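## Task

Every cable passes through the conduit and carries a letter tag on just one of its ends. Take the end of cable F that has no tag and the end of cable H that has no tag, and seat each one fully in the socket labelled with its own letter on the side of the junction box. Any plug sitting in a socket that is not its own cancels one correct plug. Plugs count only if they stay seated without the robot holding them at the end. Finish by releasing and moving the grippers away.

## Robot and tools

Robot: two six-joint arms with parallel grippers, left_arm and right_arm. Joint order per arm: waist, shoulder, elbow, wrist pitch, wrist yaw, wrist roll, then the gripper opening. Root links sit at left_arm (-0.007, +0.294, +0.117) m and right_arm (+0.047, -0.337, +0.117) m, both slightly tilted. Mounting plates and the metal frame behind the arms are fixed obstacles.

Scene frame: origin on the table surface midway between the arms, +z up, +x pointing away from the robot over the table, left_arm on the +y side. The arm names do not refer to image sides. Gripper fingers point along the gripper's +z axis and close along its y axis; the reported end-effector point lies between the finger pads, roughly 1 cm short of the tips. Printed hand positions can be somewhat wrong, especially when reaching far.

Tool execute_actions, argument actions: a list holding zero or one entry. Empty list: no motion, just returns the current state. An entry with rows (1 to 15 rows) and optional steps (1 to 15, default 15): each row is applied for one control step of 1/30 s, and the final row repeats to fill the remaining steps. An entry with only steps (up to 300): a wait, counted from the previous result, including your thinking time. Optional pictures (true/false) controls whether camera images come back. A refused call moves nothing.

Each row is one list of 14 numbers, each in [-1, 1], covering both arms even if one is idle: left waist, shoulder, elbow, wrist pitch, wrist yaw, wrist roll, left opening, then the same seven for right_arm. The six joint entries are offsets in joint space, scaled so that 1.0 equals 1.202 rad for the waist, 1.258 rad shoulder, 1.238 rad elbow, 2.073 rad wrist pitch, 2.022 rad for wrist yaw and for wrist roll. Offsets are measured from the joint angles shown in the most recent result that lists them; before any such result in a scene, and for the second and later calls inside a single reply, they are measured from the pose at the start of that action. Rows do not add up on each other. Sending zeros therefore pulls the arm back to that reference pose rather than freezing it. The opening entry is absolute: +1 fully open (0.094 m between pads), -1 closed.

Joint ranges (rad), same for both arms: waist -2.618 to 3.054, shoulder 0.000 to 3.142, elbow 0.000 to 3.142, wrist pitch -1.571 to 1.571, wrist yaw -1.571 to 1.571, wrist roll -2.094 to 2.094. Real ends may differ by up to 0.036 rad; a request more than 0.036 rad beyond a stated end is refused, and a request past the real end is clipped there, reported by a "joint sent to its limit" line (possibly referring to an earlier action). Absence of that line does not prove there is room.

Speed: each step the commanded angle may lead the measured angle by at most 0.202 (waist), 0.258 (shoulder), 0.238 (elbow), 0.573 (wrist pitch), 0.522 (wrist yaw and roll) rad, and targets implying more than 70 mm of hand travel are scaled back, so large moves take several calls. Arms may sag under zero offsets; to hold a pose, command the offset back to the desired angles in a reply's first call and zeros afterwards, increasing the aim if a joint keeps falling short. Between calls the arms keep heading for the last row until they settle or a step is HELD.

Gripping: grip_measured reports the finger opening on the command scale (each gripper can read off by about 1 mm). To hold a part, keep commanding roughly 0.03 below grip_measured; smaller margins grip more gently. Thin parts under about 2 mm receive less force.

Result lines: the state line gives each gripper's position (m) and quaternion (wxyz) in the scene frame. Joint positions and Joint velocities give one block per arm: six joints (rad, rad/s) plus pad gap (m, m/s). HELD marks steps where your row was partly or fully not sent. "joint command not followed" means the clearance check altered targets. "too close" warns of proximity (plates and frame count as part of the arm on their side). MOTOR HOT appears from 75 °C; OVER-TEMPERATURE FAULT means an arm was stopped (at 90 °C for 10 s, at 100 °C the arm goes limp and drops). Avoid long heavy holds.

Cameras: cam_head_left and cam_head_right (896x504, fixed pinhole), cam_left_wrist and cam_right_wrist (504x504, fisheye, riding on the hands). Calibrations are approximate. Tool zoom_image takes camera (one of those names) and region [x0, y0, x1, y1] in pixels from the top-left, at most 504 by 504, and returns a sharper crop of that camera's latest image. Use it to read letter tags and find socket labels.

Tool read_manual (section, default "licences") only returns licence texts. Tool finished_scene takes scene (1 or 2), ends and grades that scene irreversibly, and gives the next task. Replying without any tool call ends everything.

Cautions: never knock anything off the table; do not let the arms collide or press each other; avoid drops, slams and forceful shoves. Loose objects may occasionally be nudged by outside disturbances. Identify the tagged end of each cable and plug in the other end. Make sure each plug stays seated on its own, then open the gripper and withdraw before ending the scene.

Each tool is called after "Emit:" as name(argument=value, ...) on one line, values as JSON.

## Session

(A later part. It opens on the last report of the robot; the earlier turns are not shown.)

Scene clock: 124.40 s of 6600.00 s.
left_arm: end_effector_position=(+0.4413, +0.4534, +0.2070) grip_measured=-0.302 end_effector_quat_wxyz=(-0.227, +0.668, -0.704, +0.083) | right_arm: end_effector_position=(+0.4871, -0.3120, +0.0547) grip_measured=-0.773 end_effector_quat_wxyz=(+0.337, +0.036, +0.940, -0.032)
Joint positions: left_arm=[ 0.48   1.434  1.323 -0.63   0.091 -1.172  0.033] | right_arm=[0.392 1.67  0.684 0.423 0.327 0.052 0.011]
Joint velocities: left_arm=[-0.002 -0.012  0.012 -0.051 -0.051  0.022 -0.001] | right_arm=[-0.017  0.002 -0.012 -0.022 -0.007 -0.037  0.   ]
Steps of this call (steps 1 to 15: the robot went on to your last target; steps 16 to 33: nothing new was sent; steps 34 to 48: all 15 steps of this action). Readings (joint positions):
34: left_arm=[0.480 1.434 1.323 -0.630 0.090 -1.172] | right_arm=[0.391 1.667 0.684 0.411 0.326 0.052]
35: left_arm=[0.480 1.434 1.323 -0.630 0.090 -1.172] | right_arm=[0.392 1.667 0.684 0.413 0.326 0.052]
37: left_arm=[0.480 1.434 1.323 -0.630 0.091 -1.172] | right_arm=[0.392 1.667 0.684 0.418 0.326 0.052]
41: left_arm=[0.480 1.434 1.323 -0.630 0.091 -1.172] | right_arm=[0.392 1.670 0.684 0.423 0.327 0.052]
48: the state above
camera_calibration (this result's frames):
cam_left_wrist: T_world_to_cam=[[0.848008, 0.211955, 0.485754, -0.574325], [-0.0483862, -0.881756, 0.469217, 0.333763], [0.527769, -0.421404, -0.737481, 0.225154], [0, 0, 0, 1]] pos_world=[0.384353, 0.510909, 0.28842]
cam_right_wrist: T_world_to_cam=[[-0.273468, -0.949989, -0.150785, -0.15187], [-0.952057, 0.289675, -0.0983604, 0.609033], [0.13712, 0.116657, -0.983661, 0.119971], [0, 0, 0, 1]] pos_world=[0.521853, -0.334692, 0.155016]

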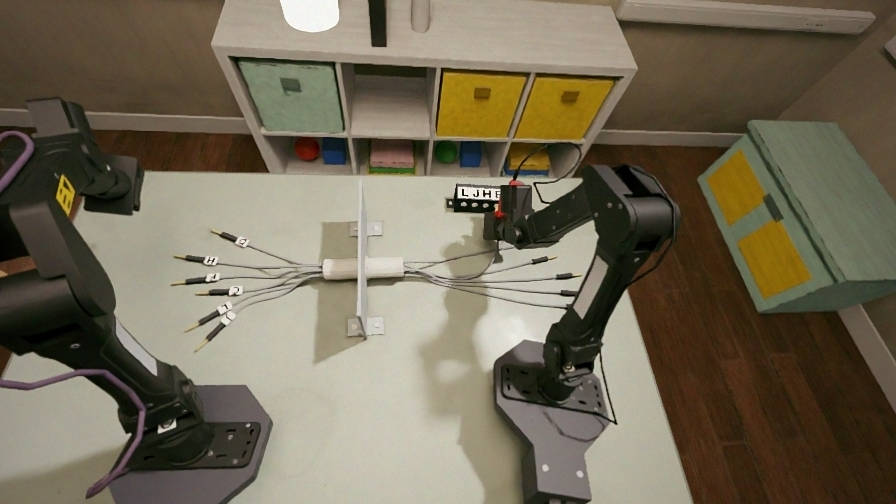

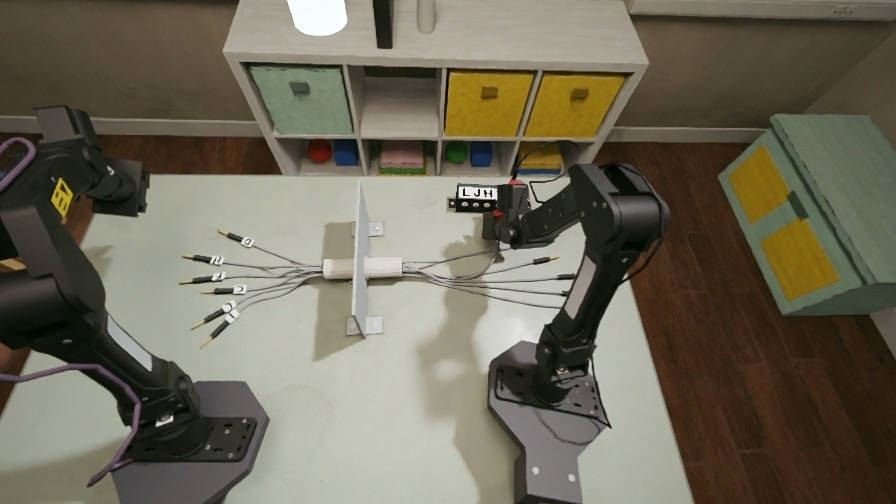

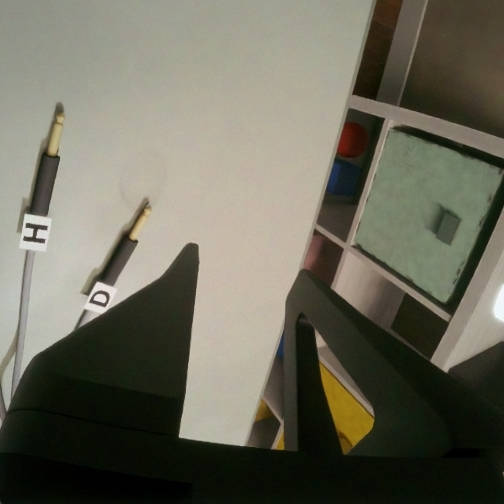

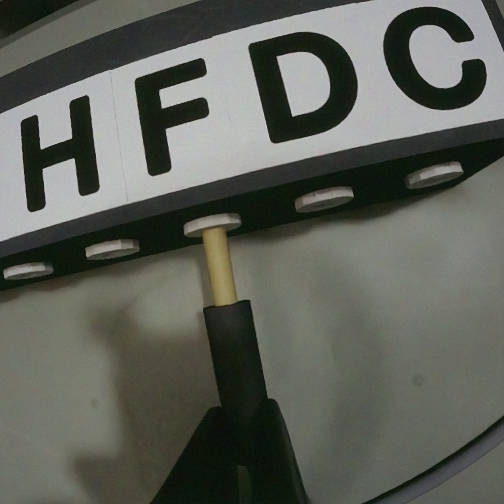

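Emit:
execute_actions(actions=[{"rows":[[0,0,0,0,0,0,-0.3,0.02,-0.005,0,0.03,-0.03,0,-0.82],[0,0,0,0,0,0,-0.3,0.02,-0.012,0,0.04,-0.03,0,-0.82],[0,0,0,0,0,0,-0.3,0.02,-0.018,0.01,0.05,-0.03,0,-0.82],[0,0,0,0,0,0,-0.3,0.02,-0.022,0.03,0.06,-0.03,0,-0.82],[0,0,0,0,0,0,-0.3,0.02,-0.022,0.04,0.07,-0.03,0,-0.82]],"steps":15}])

Scene clock: 126.87 s of 6600.00 s.
left_arm: end_effector_position=(+0.4414, +0.4532, +0.2070) grip_measured=-0.302 end_effector_quat_wxyz=(-0.227, +0.667, -0.704, +0.083) | right_arm: end_effector_position=(+0.4857, -0.3120, +0.0538) grip_measured=-0.773 end_effector_quat_wxyz=(+0.336, +0.035, +0.941, -0.032)
Joint positions: left_arm=[ 0.48   1.434  1.323 -0.63   0.092 -1.172  0.033] | right_arm=[0.392 1.67  0.68  0.424 0.327 0.052 0.011]
Joint velocities: left_arm=[-0.012 -0.012 -0.007 -0.007  0.051 -0.022  0.001] | right_arm=[-0.027  0.002 -0.012 -0.037  0.007 -0.051  0.   ]
Steps of this call (steps 1 to 15: the robot went on to your last target; steps 16 to 59: nothing new was sent; steps 60 to 74: all 15 steps of this action). Readings (joint positions):
60: left_arm=[0.480 1.434 1.323 -0.630 0.091 -1.172] | right_arm=[0.392 1.670 0.680 0.418 0.327 0.052]
61: left_arm=[0.480 1.434 1.323 -0.630 0.092 -1.172] | right_arm=[0.392 1.670 0.680 0.420 0.327 0.052]
63: left_arm=[0.480 1.434 1.323 -0.630 0.092 -1.172] | right_arm=[0.392 1.670 0.680 0.423 0.327 0.052]
67: left_arm=[0.480 1.434 1.323 -0.630 0.092 -1.172] | right_arm=[0.392 1.670 0.680 0.424 0.327 0.052]
74: the state above
camera_calibration (this result's frames):
cam_left_wrist: T_world_to_cam=[[0.84796, 0.211964, 0.485835, -0.574341], [-0.0490156, -0.881282, 0.470042, 0.333492], [0.527789, -0.42239, -0.736902, 0.22535], [0, 0, 0, 1]] pos_world=[0.384427, 0.510826, 0.28834]
cam_right_wrist: T_world_to_cam=[[-0.273167, -0.950207, -0.149958, -0.152611], [-0.95252, 0.288971, -0.0959255, 0.607549], [0.134482, 0.116634, -0.984028, 0.120585], [0, 0, 0, 1]] pos_world=[0.520797, -0.33464, 0.154054]

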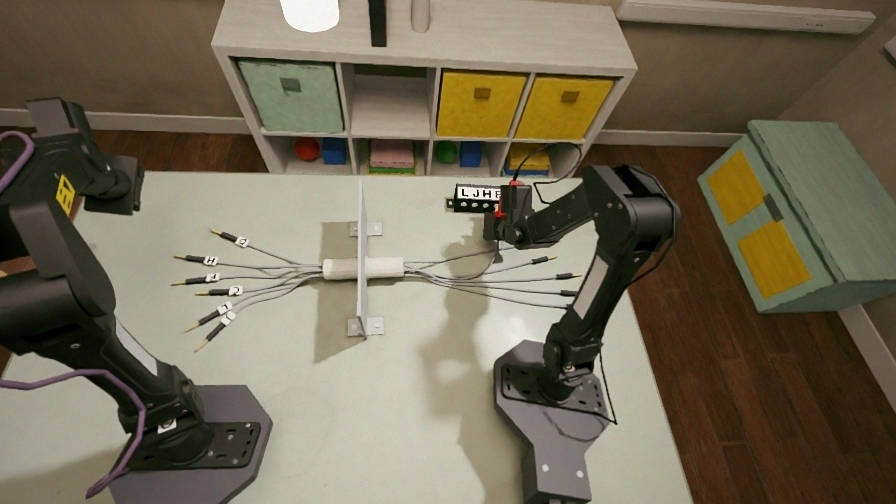

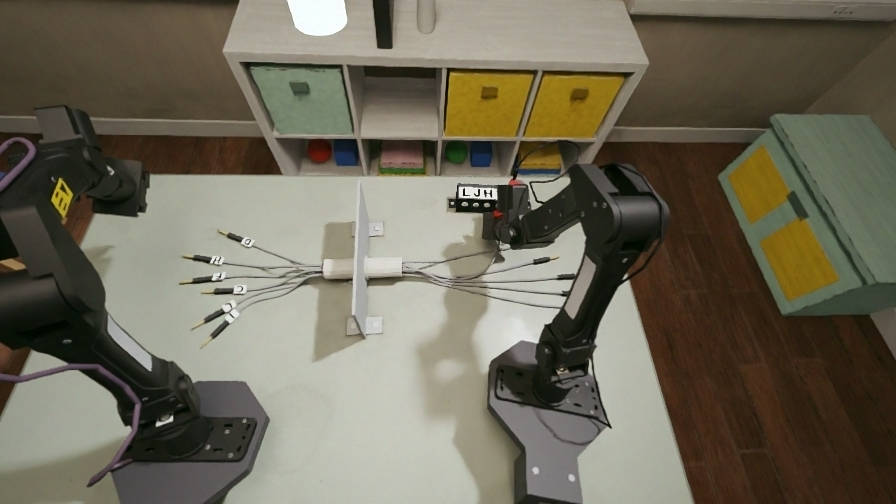

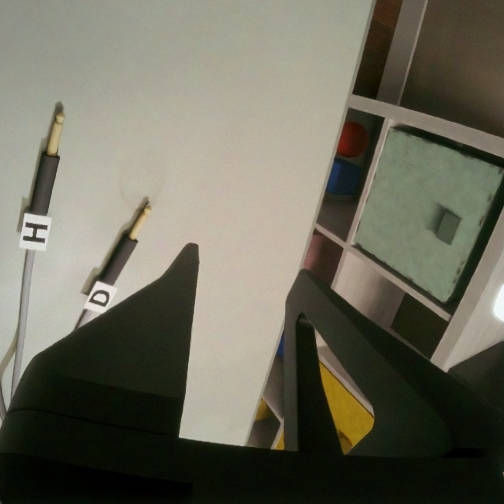

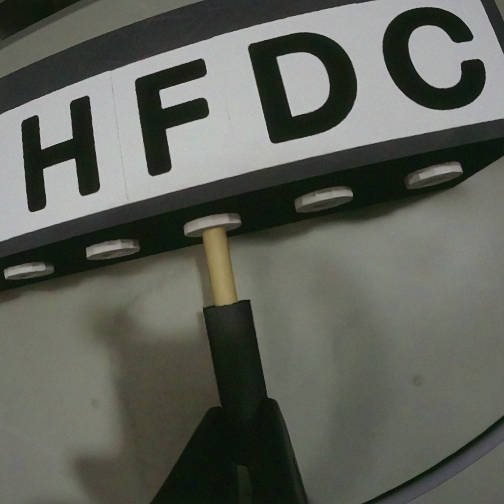

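Emit:
execute_actions(actions=[{"rows":[[0,0,0,0,0,0,-0.3,0.02,-0.02,0,0.05,-0.03,0,-0.82],[0,0,0,0,0,0,-0.3,0.025,-0.03,0.01,0.06,-0.03,0,-0.82],[0,0,0,0,0,0,-0.3,0.03,-0.04,0.03,0.07,-0.03,0,-0.82],[0,0,0,0,0,0,-0.3,0.03,-0.045,0.05,0.08,-0.03,0,-0.82],[0,0,0,0,0,0,-0.3,0.03,-0.045,0.07,0.09,-0.03,0,-0.82],[0,0,0,0,0,0,-0.3,0.03,-0.045,0.085,0.1,-0.03,0,-0.82]],"steps":15}])

Scene clock: 128.40 s of 6600.00 s.
left_arm: end_effector_position=(+0.4415, +0.4530, +0.2070) grip_measured=-0.302 end_effector_quat_wxyz=(-0.227, +0.667, -0.704, +0.084) | right_arm: end_effector_position=(+0.4860, -0.3117, +0.0558) grip_measured=-0.773 end_effector_quat_wxyz=(+0.339, +0.035, +0.940, -0.032)
Joint positions: left_arm=[ 0.48   1.434  1.323 -0.63   0.094 -1.172  0.033] | right_arm=[0.395 1.664 0.677 0.426 0.329 0.052 0.011]
Joint velocities: left_arm=[-0.002 -0.017  0.007  0.037 -0.007 -0.066 -0.001] | right_arm=[-0.007 -0.002  0.007  0.007  0.081  0.051 -0.   ]
Steps of this call (steps 1 to 15: the robot went on to your last target; steps 16 to 31: nothing new was sent; steps 32 to 46: all 15 steps of this action). Readings (joint positions):
32: left_arm=[0.480 1.434 1.323 -0.630 0.093 -1.172] | right_arm=[0.392 1.670 0.678 0.424 0.327 0.052]
33: left_arm=[0.480 1.434 1.323 -0.630 0.093 -1.172] | right_arm=[0.393 1.669 0.677 0.428 0.326 0.052]
35: left_arm=[0.480 1.434 1.323 -0.630 0.093 -1.172] | right_arm=[0.395 1.664 0.677 0.428 0.328 0.052]
39: left_arm=[0.480 1.434 1.323 -0.630 0.094 -1.172] | right_arm=[0.395 1.664 0.677 0.426 0.329 0.052]
46: the state above
camera_calibration (this result's frames):
cam_left_wrist: T_world_to_cam=[[0.847895, 0.211976, 0.485943, -0.574361], [-0.0498549, -0.880648, 0.471141, 0.333131], [0.527815, -0.423705, -0.736129, 0.225611], [0, 0, 0, 1]] pos_world=[0.384526, 0.510714, 0.288234]
cam_right_wrist: T_world_to_cam=[[-0.2725, -0.950186, -0.151294, -0.152129], [-0.95187, 0.289164, -0.101627, 0.607912], [0.140313, 0.116319, -0.983251, 0.119563], [0, 0, 0, 1]] pos_world=[0.520422, -0.334245, 0.156325]

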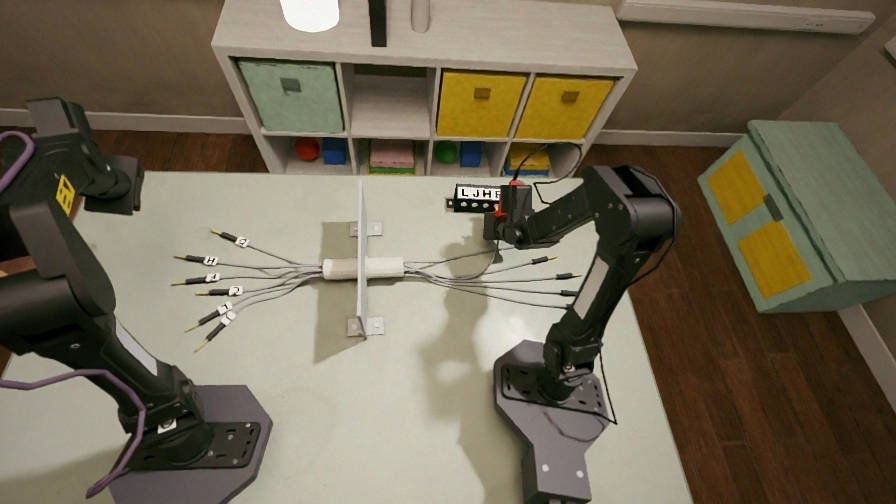

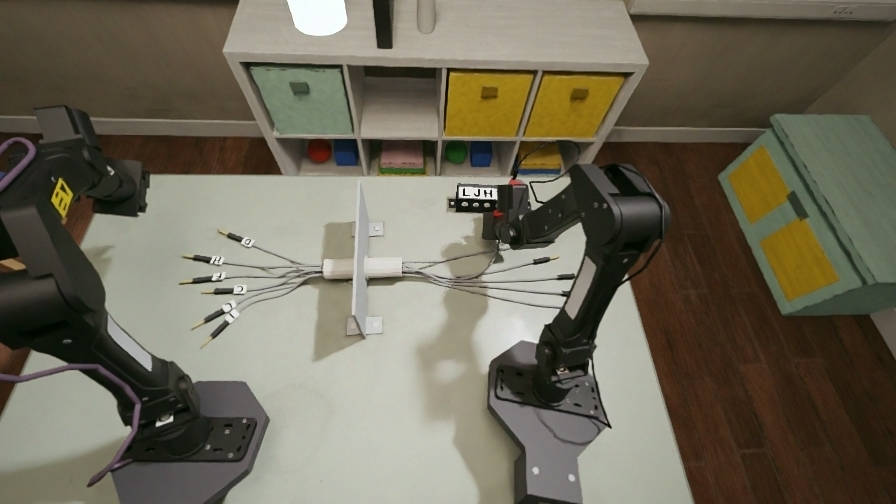

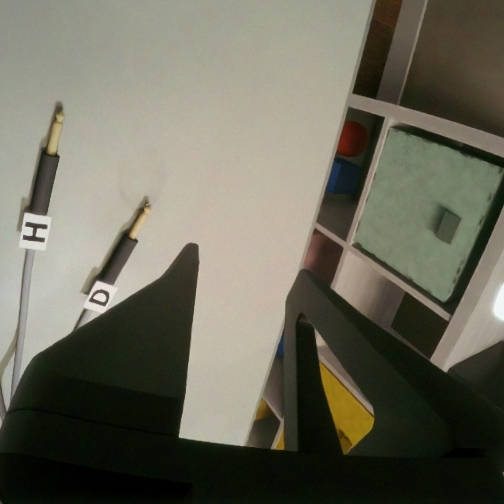

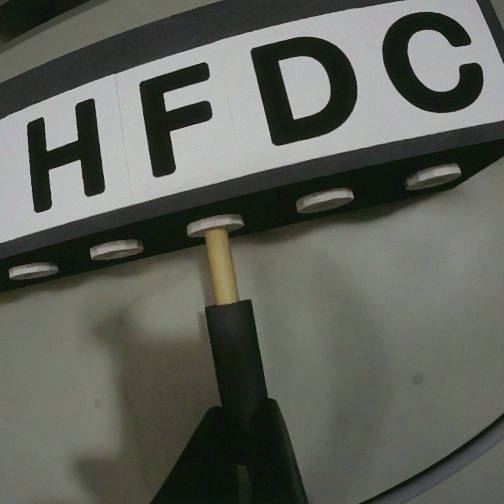

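Emit:
execute_actions(actions=[{"rows":[[0,0,0,0,0,0,-0.3,0.01,-0.01,-0.015,0.01,-0.01,0,-0.82],[0,0,0,0,0,0,-0.3,0.01,-0.018,-0.025,0.02,-0.015,0,-0.82],[0,0,0,0,0,0,-0.3,0.01,-0.024,-0.035,0.03,-0.015,0,-0.82],[0,0,0,0,0,0,-0.3,0.01,-0.024,-0.04,0.037,-0.015,0,-0.82]],"steps":15}])

Emit:
zoom_image(camera="cam_head_left", region=[400,150,600,300])

Scene clock: 130.70 s of 6600.00 s.
left_arm: end_effector_position=(+0.4415, +0.4528, +0.2070) grip_measured=-0.302 end_effector_quat_wxyz=(-0.227, +0.667, -0.705, +0.084) | right_arm: end_effector_position=(+0.4841, -0.3120, +0.0560) grip_measured=-0.773 end_effector_quat_wxyz=(+0.349, +0.037, +0.936, -0.031)
Joint positions: left_arm=[ 0.48   1.434  1.323 -0.63   0.095 -1.172  0.033] | right_arm=[0.395 1.664 0.65  0.475 0.329 0.05  0.011]
Joint velocities: left_arm=[-0.012 -0.002 -0.012 -0.007  0.022 -0.037  0.   ] | right_arm=[ 0.002  0.012 -0.002 -0.066 -0.022 -0.037  0.001]
Steps of this call (steps 1 to 15: the robot went on to your last target; steps 16 to 54: nothing new was sent; steps 55 to 69: all 15 steps of this action). Readings (joint positions):
55: left_arm=[0.480 1.434 1.323 -0.630 0.094 -1.172] | right_arm=[0.395 1.664 0.674 0.423 0.331 0.052]
56: left_arm=[0.480 1.434 1.323 -0.630 0.094 -1.172] | right_arm=[0.395 1.664 0.672 0.427 0.331 0.052]
58: left_arm=[0.480 1.434 1.323 -0.630 0.095 -1.172] | right_arm=[0.395 1.664 0.662 0.449 0.330 0.052]
62: left_arm=[0.480 1.434 1.323 -0.630 0.095 -1.172] | right_arm=[0.395 1.664 0.651 0.472 0.329 0.051]
69: the state above
camera_calibration (this result's frames):
cam_left_wrist: T_world_to_cam=[[0.847846, 0.211985, 0.486024, -0.574377], [-0.0504843, -0.880171, 0.471965, 0.33286], [0.527833, -0.42469, -0.735548, 0.225806], [0, 0, 0, 1]] pos_world=[0.3846, 0.510631, 0.288154]
cam_right_wrist: T_world_to_cam=[[-0.271383, -0.949241, -0.159037, -0.152748], [-0.948831, 0.29158, -0.121244, 0.606637], [0.161462, 0.117995, -0.9798, 0.110161], [0, 0, 0, 1]] pos_world=[0.516356, -0.334876, 0.157194]

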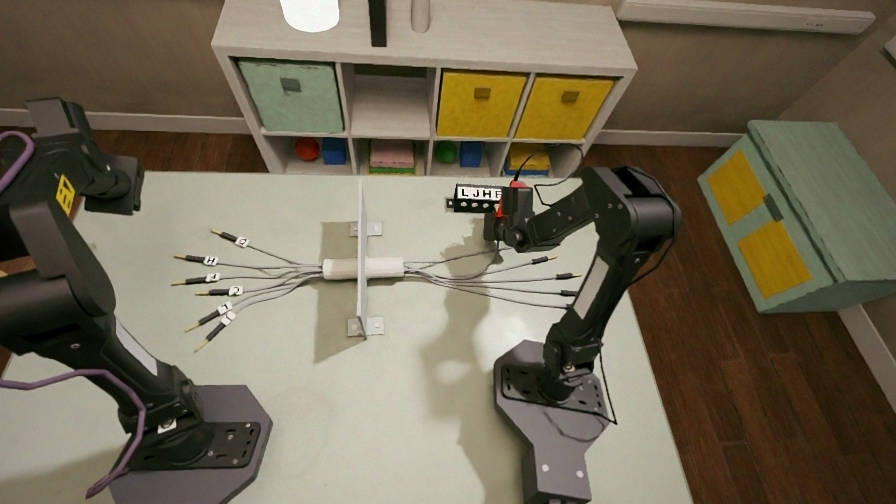

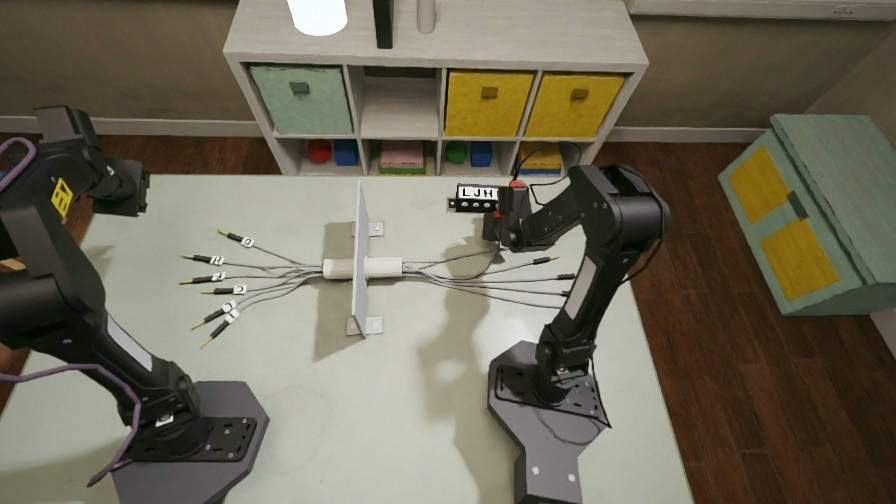

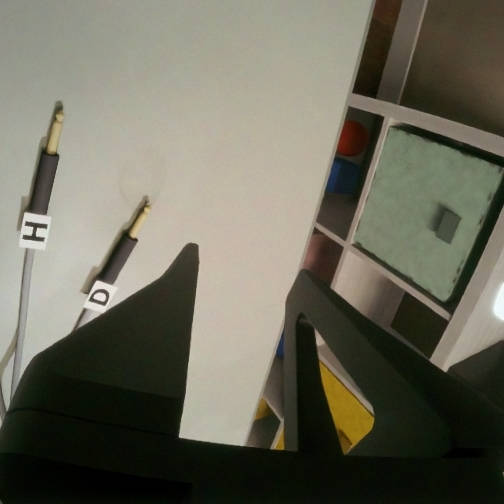

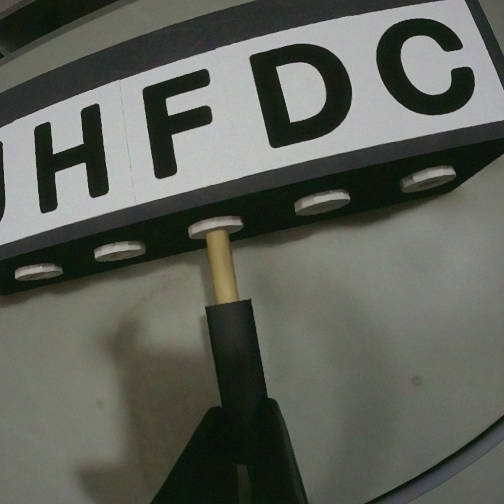

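Region (400, 150, 600, 300) of cam_head_left's 896x504 image, scaled by 2.520, with more detail than that image has; it fills the top 378 rows of this view, and the rest is white.

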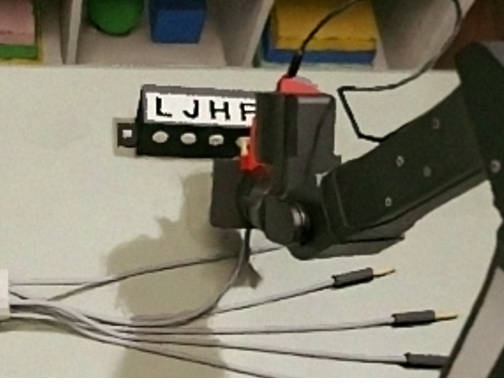

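Emit:
execute_actions(actions=[{"rows":[[0,0,0,0,0,0,-0.3,0,0,0.02,0.02,-0.015,0,-0.82],[0,0,0,0,0,0,-0.3,0,0.004,0.03,0.02,-0.025,0,-0.82],[0,0,0,0,0,0,-0.3,0,0.008,0.04,0.02,-0.025,0,-0.82],[0,0,0,0,0,0,-0.3,0,0.012,0.05,0.02,-0.025,0,-0.82],[0,0,0,0,0,0,-0.3,0,0.016,0.06,0.02,-0.025,0,-0.82]],"steps":15}])

Scene clock: 132.57 s of 6600.00 s.
left_arm: end_effector_position=(+0.4416, +0.4526, +0.2070) grip_measured=-0.302 end_effector_quat_wxyz=(-0.226, +0.667, -0.705, +0.085) | right_arm: end_effector_position=(+0.4851, -0.3120, +0.0533) grip_measured=-0.773 end_effector_quat_wxyz=(+0.341, +0.035, +0.939, -0.031)
Joint positions: left_arm=[ 0.48   1.434  1.323 -0.63   0.096 -1.172  0.033] | right_arm=[0.392 1.673 0.667 0.452 0.326 0.049 0.011]
Joint velocities: left_arm=[-0.012 -0.007 -0.012 -0.037  0.022 -0.051 -0.001] | right_arm=[ 0.002  0.002  0.012 -0.037  0.022 -0.022  0.001]
Steps of this call (steps 1 to 15: the robot went on to your last target; steps 16 to 41: nothing new was sent; steps 42 to 56: all 15 steps of this action). Readings (joint positions):
42: left_arm=[0.480 1.434 1.323 -0.630 0.095 -1.172] | right_arm=[0.395 1.664 0.650 0.476 0.329 0.049]
43: left_arm=[0.480 1.434 1.323 -0.630 0.095 -1.172] | right_arm=[0.393 1.664 0.650 0.476 0.326 0.049]
45: left_arm=[0.480 1.434 1.323 -0.630 0.096 -1.172] | right_arm=[0.392 1.668 0.655 0.472 0.323 0.049]
49: left_arm=[0.480 1.434 1.323 -0.630 0.096 -1.172] | right_arm=[0.392 1.673 0.665 0.455 0.325 0.049]
56: the state above
camera_calibration (this result's frames):
cam_left_wrist: T_world_to_cam=[[0.847798, 0.211994, 0.486105, -0.574393], [-0.0511138, -0.879693, 0.472787, 0.332589], [0.527851, -0.425675, -0.734966, 0.226001], [0, 0, 0, 1]] pos_world=[0.384674, 0.510547, 0.288074]
cam_right_wrist: T_world_to_cam=[[-0.270934, -0.950257, -0.153643, -0.153739], [-0.951553, 0.288502, -0.106365, 0.606843], [0.1454, 0.117382, -0.982385, 0.115045], [0, 0, 0, 1]] pos_world=[0.519062, -0.334671, 0.153944]

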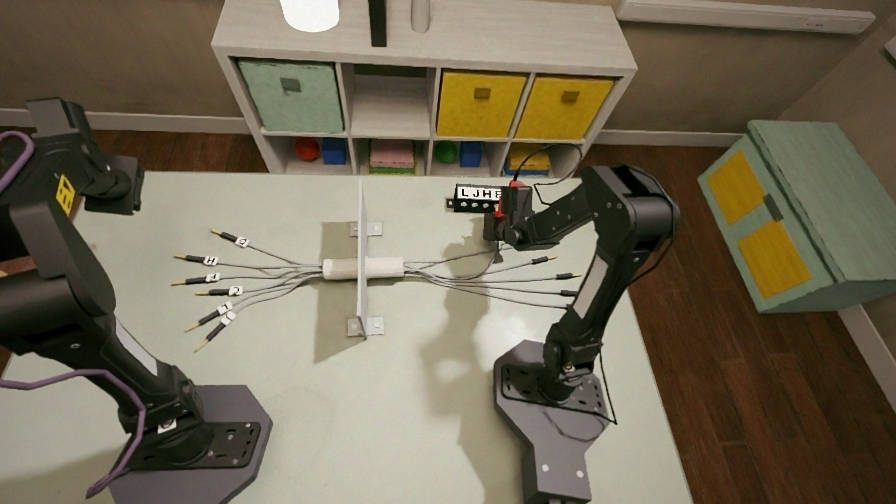

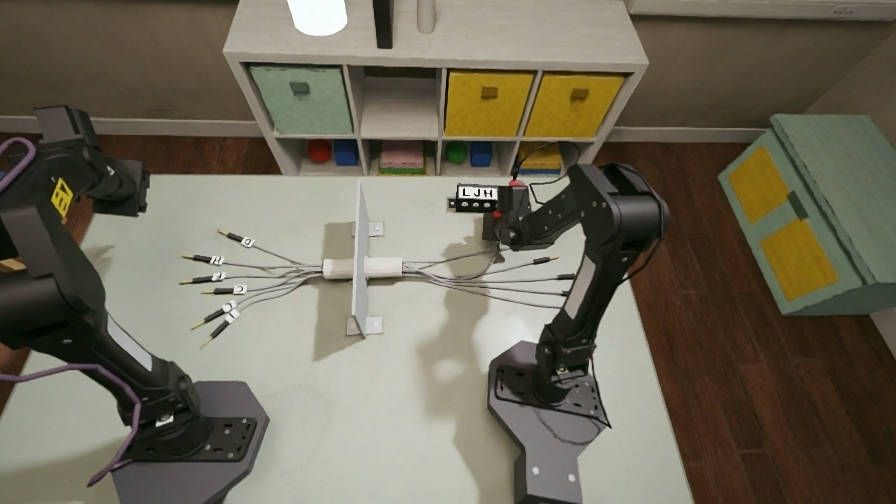

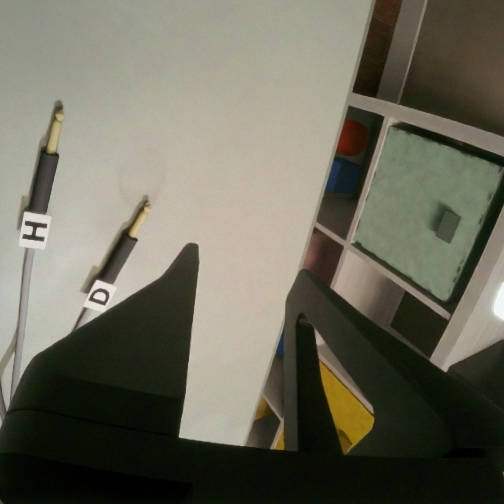

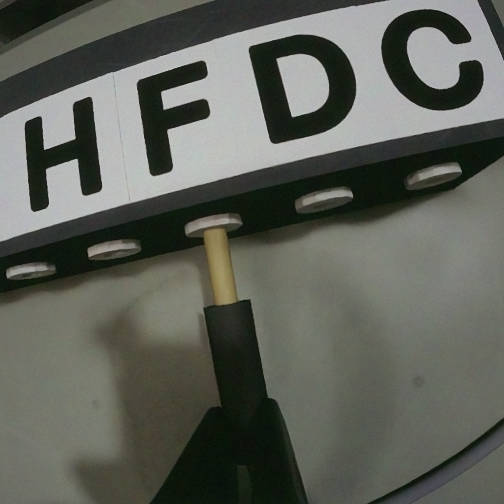

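Emit:
execute_actions(actions=[{"rows":[[0,0,0,0,0,0,-0.3,0.01,0,0.02,0.04,0,0,-0.85],[0,0,0,0,0,0,-0.3,0.01,0,0.03,0.07,0,0,-0.85],[0,0,0,0,0,0,-0.3,0.01,0,0.05,0.10,0,0,-0.85],[0,0,0,0,0,0,-0.3,0.01,0,0.07,0.13,0,0,-0.85],[0,0,0,0,0,0,-0.3,0.01,0,0.09,0.16,0,0,-0.85],[0,0,0,0,0,0,-0.3,0.01,0,0.11,0.18,0,0,-0.85],[0,0,0,0,0,0,-0.3,0.01,0,0.13,0.2,0,0,-0.85]],"steps":15}])

Scene clock: 134.17 s of 6600.00 s.
left_arm: end_effector_position=(+0.4417, +0.4523, +0.2070) grip_measured=-0.302 end_effector_quat_wxyz=(-0.226, +0.667, -0.705, +0.086) | right_arm: end_effector_position=(+0.4868, -0.3128, +0.0548) grip_measured=-0.773 end_effector_quat_wxyz=(+0.345, +0.037, +0.937, -0.033)
Joint positions: left_arm=[ 0.48   1.434  1.323 -0.63   0.098 -1.172  0.033] | right_arm=[0.392 1.673 0.667 0.461 0.33  0.049 0.011]
Joint velocities: left_arm=[ 0.007  0.007  0.012  0.022  0.037 -0.051 -0.001] | right_arm=[ 0.002 -0.002  0.022 -0.051  0.022 -0.007  0.001]
Steps of this call (steps 1 to 15: the robot went on to your last target; steps 16 to 33: nothing new was sent; steps 34 to 48: all 15 steps of this action). Readings (joint positions):
34: left_arm=[0.480 1.434 1.323 -0.630 0.097 -1.172] | right_arm=[0.392 1.673 0.667 0.451 0.329 0.049]
35: left_arm=[0.480 1.434 1.323 -0.630 0.097 -1.172] | right_arm=[0.392 1.673 0.667 0.454 0.329 0.049]
37: left_arm=[0.480 1.434 1.323 -0.630 0.097 -1.172] | right_arm=[0.392 1.673 0.667 0.460 0.330 0.049]
41: left_arm=[0.480 1.434 1.323 -0.630 0.097 -1.172] | right_arm=[0.392 1.673 0.667 0.461 0.330 0.049]
48: the state above
camera_calibration (this result's frames):
cam_left_wrist: T_world_to_cam=[[0.847733, 0.212007, 0.486212, -0.574414], [-0.0519531, -0.879054, 0.473884, 0.332227], [0.527873, -0.426987, -0.734188, 0.226261], [0, 0, 0, 1]] pos_world=[0.384772, 0.510436, 0.287968]
cam_right_wrist: T_world_to_cam=[[-0.273711, -0.949341, -0.15438, -0.152095], [-0.949298, 0.292454, -0.115339, 0.609399], [0.154646, 0.114983, -0.981256, 0.111013], [0, 0, 0, 1]] pos_world=[0.519704, -0.335376, 0.15574]

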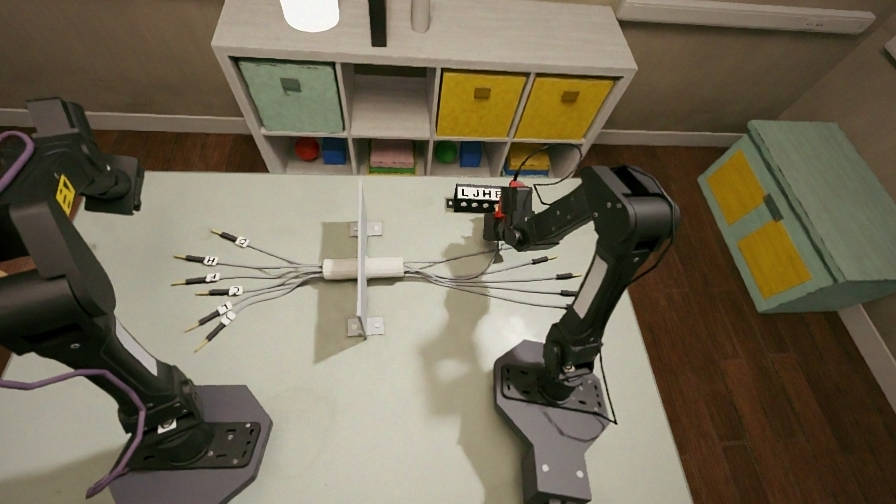

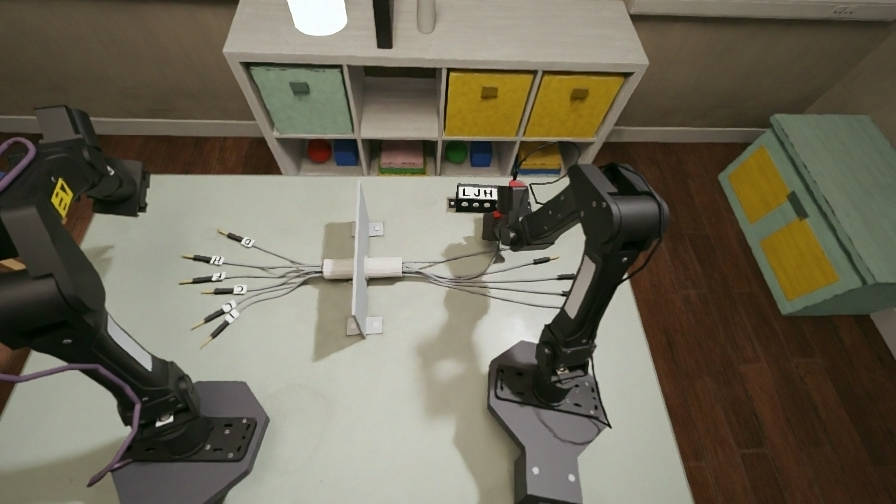

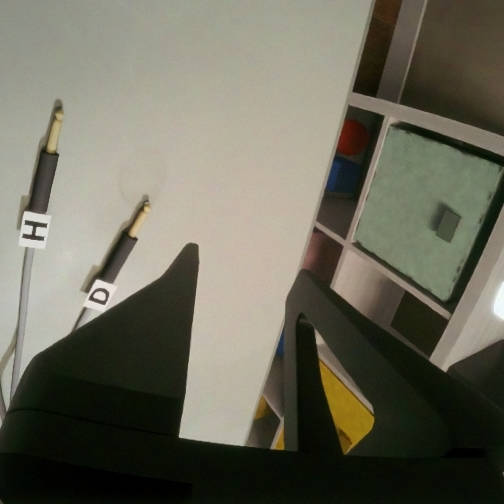

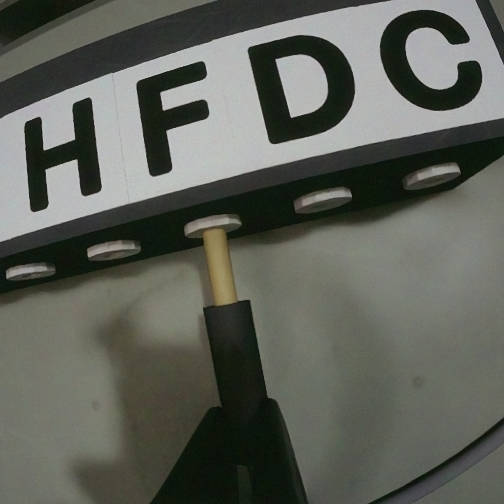

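Emit:
execute_actions(actions=[{"rows":[[0,0,0,0,0,0,-0.3,0,0,0,0.02,0,0,-0.82],[0,0,0,0,0,0,-0.3,0,0,0,0.02,0,0,-0.82],[0,0,0,0,0,0,-0.3,0,0,0,0.02,0,0,-0.76],[0,0,0,0,0,0,-0.3,0,0,0,0.02,0,0,-0.72],[0,0,0,0,0,0,-0.3,0,0,0,0.02,0,0,-0.65]],"steps":15}])

Scene clock: 137.43 s of 6600.00 s.
left_arm: end_effector_position=(+0.4418, +0.4521, +0.2070) grip_measured=-0.302 end_effector_quat_wxyz=(-0.226, +0.667, -0.705, +0.086) | right_arm: end_effector_position=(+0.4898, -0.3131, +0.0576) grip_measured=-0.653 end_effector_quat_wxyz=(+0.354, +0.040, +0.934, -0.032)
Joint positions: left_arm=[ 0.48   1.434  1.323 -0.63   0.099 -1.172  0.033] | right_arm=[0.392 1.673 0.665 0.483 0.331 0.049 0.016]
Joint velocities: left_arm=[-0.017 -0.012  0.012 -0.007  0.022 -0.007  0.001] | right_arm=[-0.002  0.002 -0.017 -0.051  0.051  0.066 -0.001]
Steps of this call (steps 1 to 15: the robot went on to your last target; steps 16 to 83: nothing new was sent; steps 84 to 98: all 15 steps of this action). Readings (joint positions):
84: left_arm=[0.480 1.434 1.323 -0.630 0.098 -1.172] | right_arm=[0.392 1.673 0.665 0.455 0.330 0.049]
85: left_arm=[0.480 1.434 1.323 -0.630 0.098 -1.172] | right_arm=[0.392 1.673 0.665 0.455 0.330 0.049]
87: left_arm=[0.480 1.434 1.323 -0.630 0.099 -1.172] | right_arm=[0.392 1.673 0.665 0.455 0.331 0.049]
91: left_arm=[0.480 1.434 1.323 -0.630 0.099 -1.172] | right_arm=[0.392 1.673 0.665 0.472 0.331 0.049]
98: the state above
camera_calibration (this result's frames):
cam_left_wrist: T_world_to_cam=[[0.847684, 0.212017, 0.486293, -0.574429], [-0.0525826, -0.878573, 0.474705, 0.331956], [0.527889, -0.42797, -0.733604, 0.226455], [0, 0, 0, 1]] pos_world=[0.384846, 0.510352, 0.287889]
cam_right_wrist: T_world_to_cam=[[-0.275038, -0.947769, -0.16152, -0.149552], [-0.94555, 0.297061, -0.133007, 0.613347], [0.174041, 0.116143, -0.977865, 0.104036], [0, 0, 0, 1]] pos_world=[0.520711, -0.336025, 0.159157]

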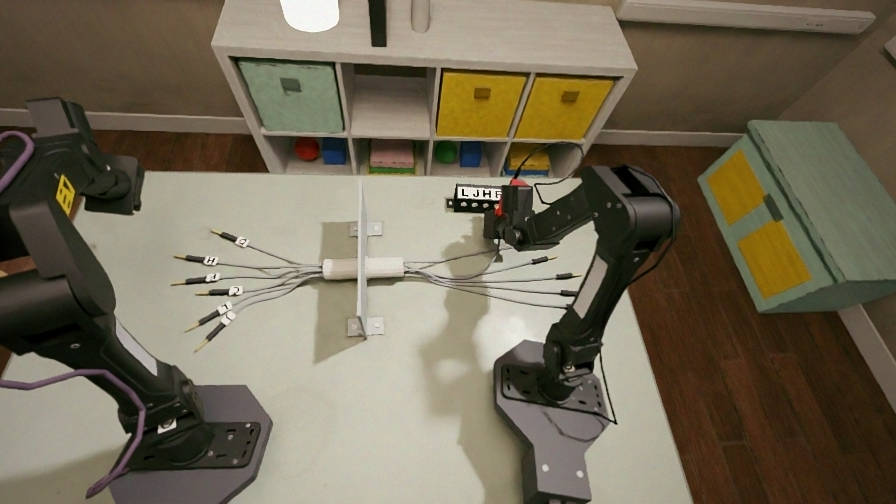

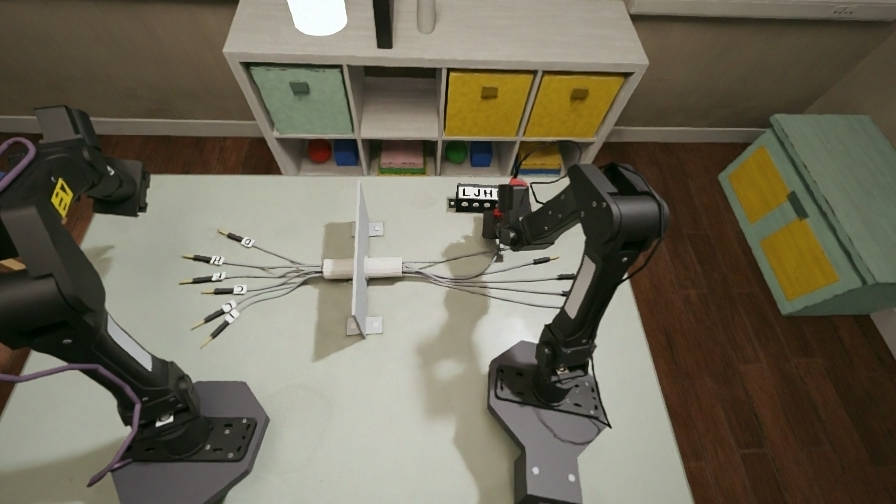

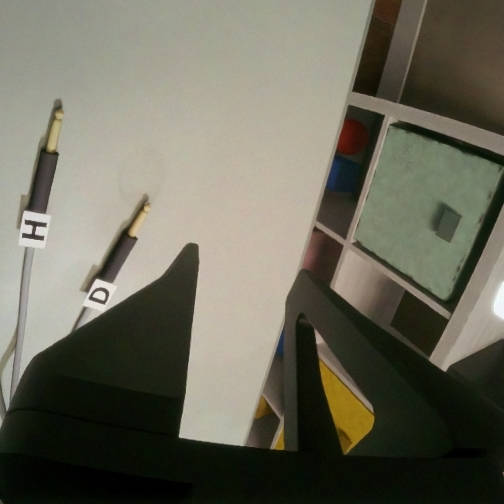

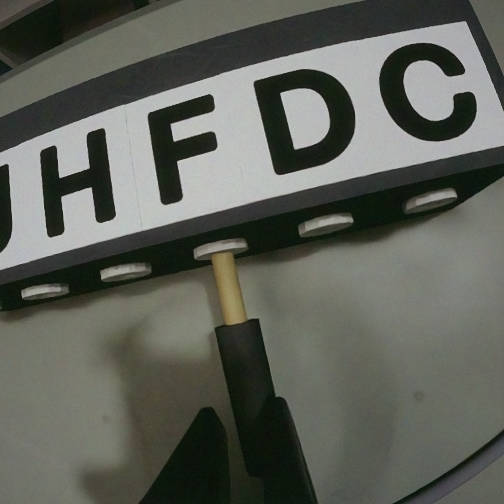

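Emit:
execute_actions(actions=[{"rows":[[0,0,0,0,0,0,-0.3,-0.008,0,0.01,0.01,0,0,-0.6],[0,0,0,0,0,0,-0.3,-0.014,0,0.01,0.01,0,0,-0.6]],"steps":12}])

Scene clock: 139.20 s of 6600.00 s.
left_arm: end_effector_position=(+0.4418, +0.4520, +0.2070) grip_measured=-0.302 end_effector_quat_wxyz=(-0.226, +0.667, -0.705, +0.087) | right_arm: end_effector_position=(+0.4905, -0.3160, +0.0577) grip_measured=-0.603 end_effector_quat_wxyz=(+0.355, +0.043, +0.933, -0.034)
Joint positions: left_arm=[ 0.48   1.434  1.323 -0.63   0.1   -1.172  0.033] | right_arm=[0.385 1.673 0.665 0.486 0.331 0.049 0.019]
Joint velocities: left_arm=[-0.002 -0.012 -0.012 -0.037 -0.037  0.022 -0.001] | right_arm=[ 0.002  0.002  0.007  0.007 -0.022  0.051  0.   ]
Steps of this call (steps 1 to 15: the robot went on to your last target; steps 16 to 41: nothing new was sent; steps 42 to 53: all 12 steps of this action). Readings (joint positions):
42: left_arm=[0.480 1.434 1.323 -0.630 0.099 -1.172] | right_arm=[0.392 1.673 0.665 0.485 0.331 0.049]
43: left_arm=[0.480 1.434 1.323 -0.630 0.099 -1.172] | right_arm=[0.391 1.673 0.665 0.485 0.331 0.049]
45: left_arm=[0.480 1.434 1.323 -0.630 0.100 -1.172] | right_arm=[0.389 1.673 0.665 0.486 0.331 0.049]
49: left_arm=[0.480 1.434 1.323 -0.630 0.100 -1.172] | right_arm=[0.385 1.673 0.665 0.486 0.331 0.049]
53: the state above
camera_calibration (this result's frames):
cam_left_wrist: T_world_to_cam=[[0.847635, 0.212027, 0.486374, -0.574445], [-0.0532122, -0.878091, 0.475525, 0.331684], [0.527905, -0.428953, -0.733018, 0.226649], [0, 0, 0, 1]] pos_world=[0.38492, 0.510268, 0.287809]
cam_right_wrist: T_world_to_cam=[[-0.281319, -0.946081, -0.160591, -0.148607], [-0.943096, 0.303495, -0.135873, 0.615915], [0.177286, 0.113229, -0.977624, 0.101849], [0, 0, 0, 1]] pos_world=[0.521004, -0.339053, 0.159392]

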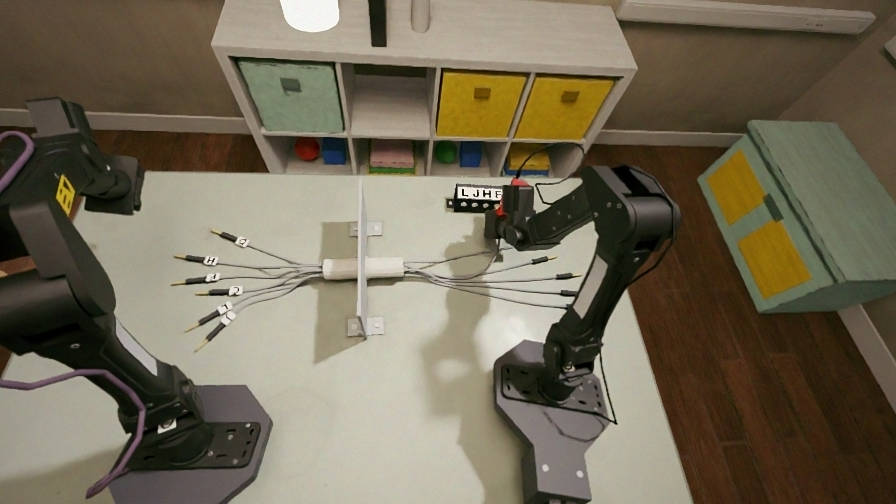

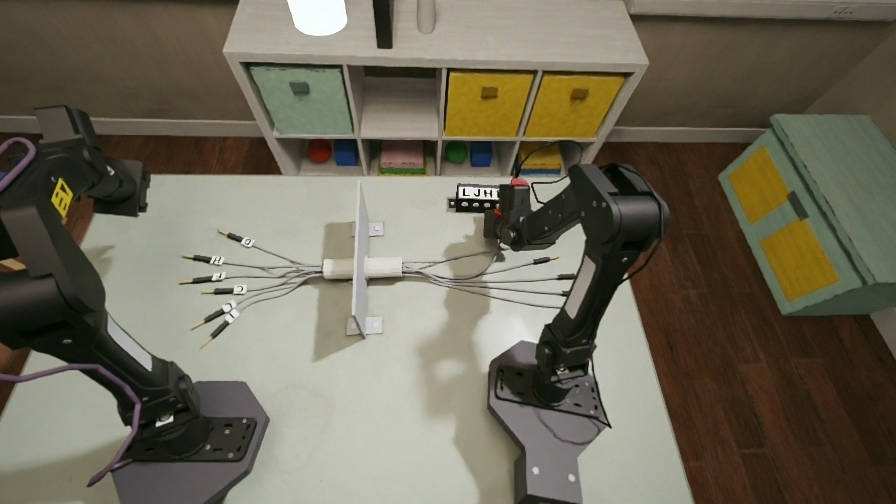

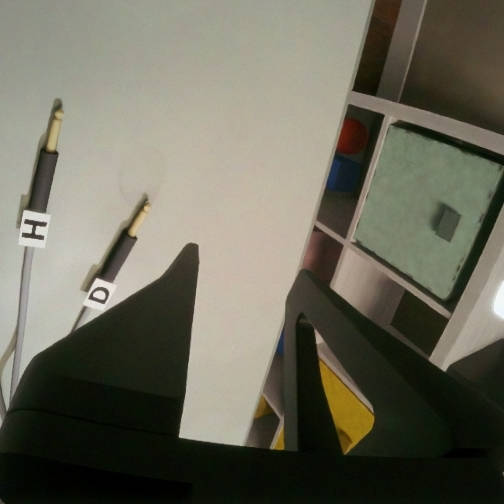

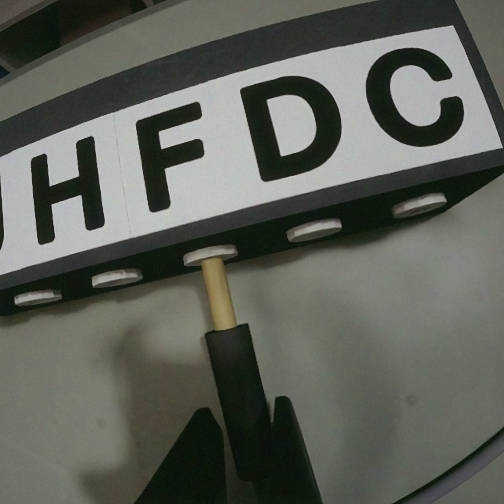

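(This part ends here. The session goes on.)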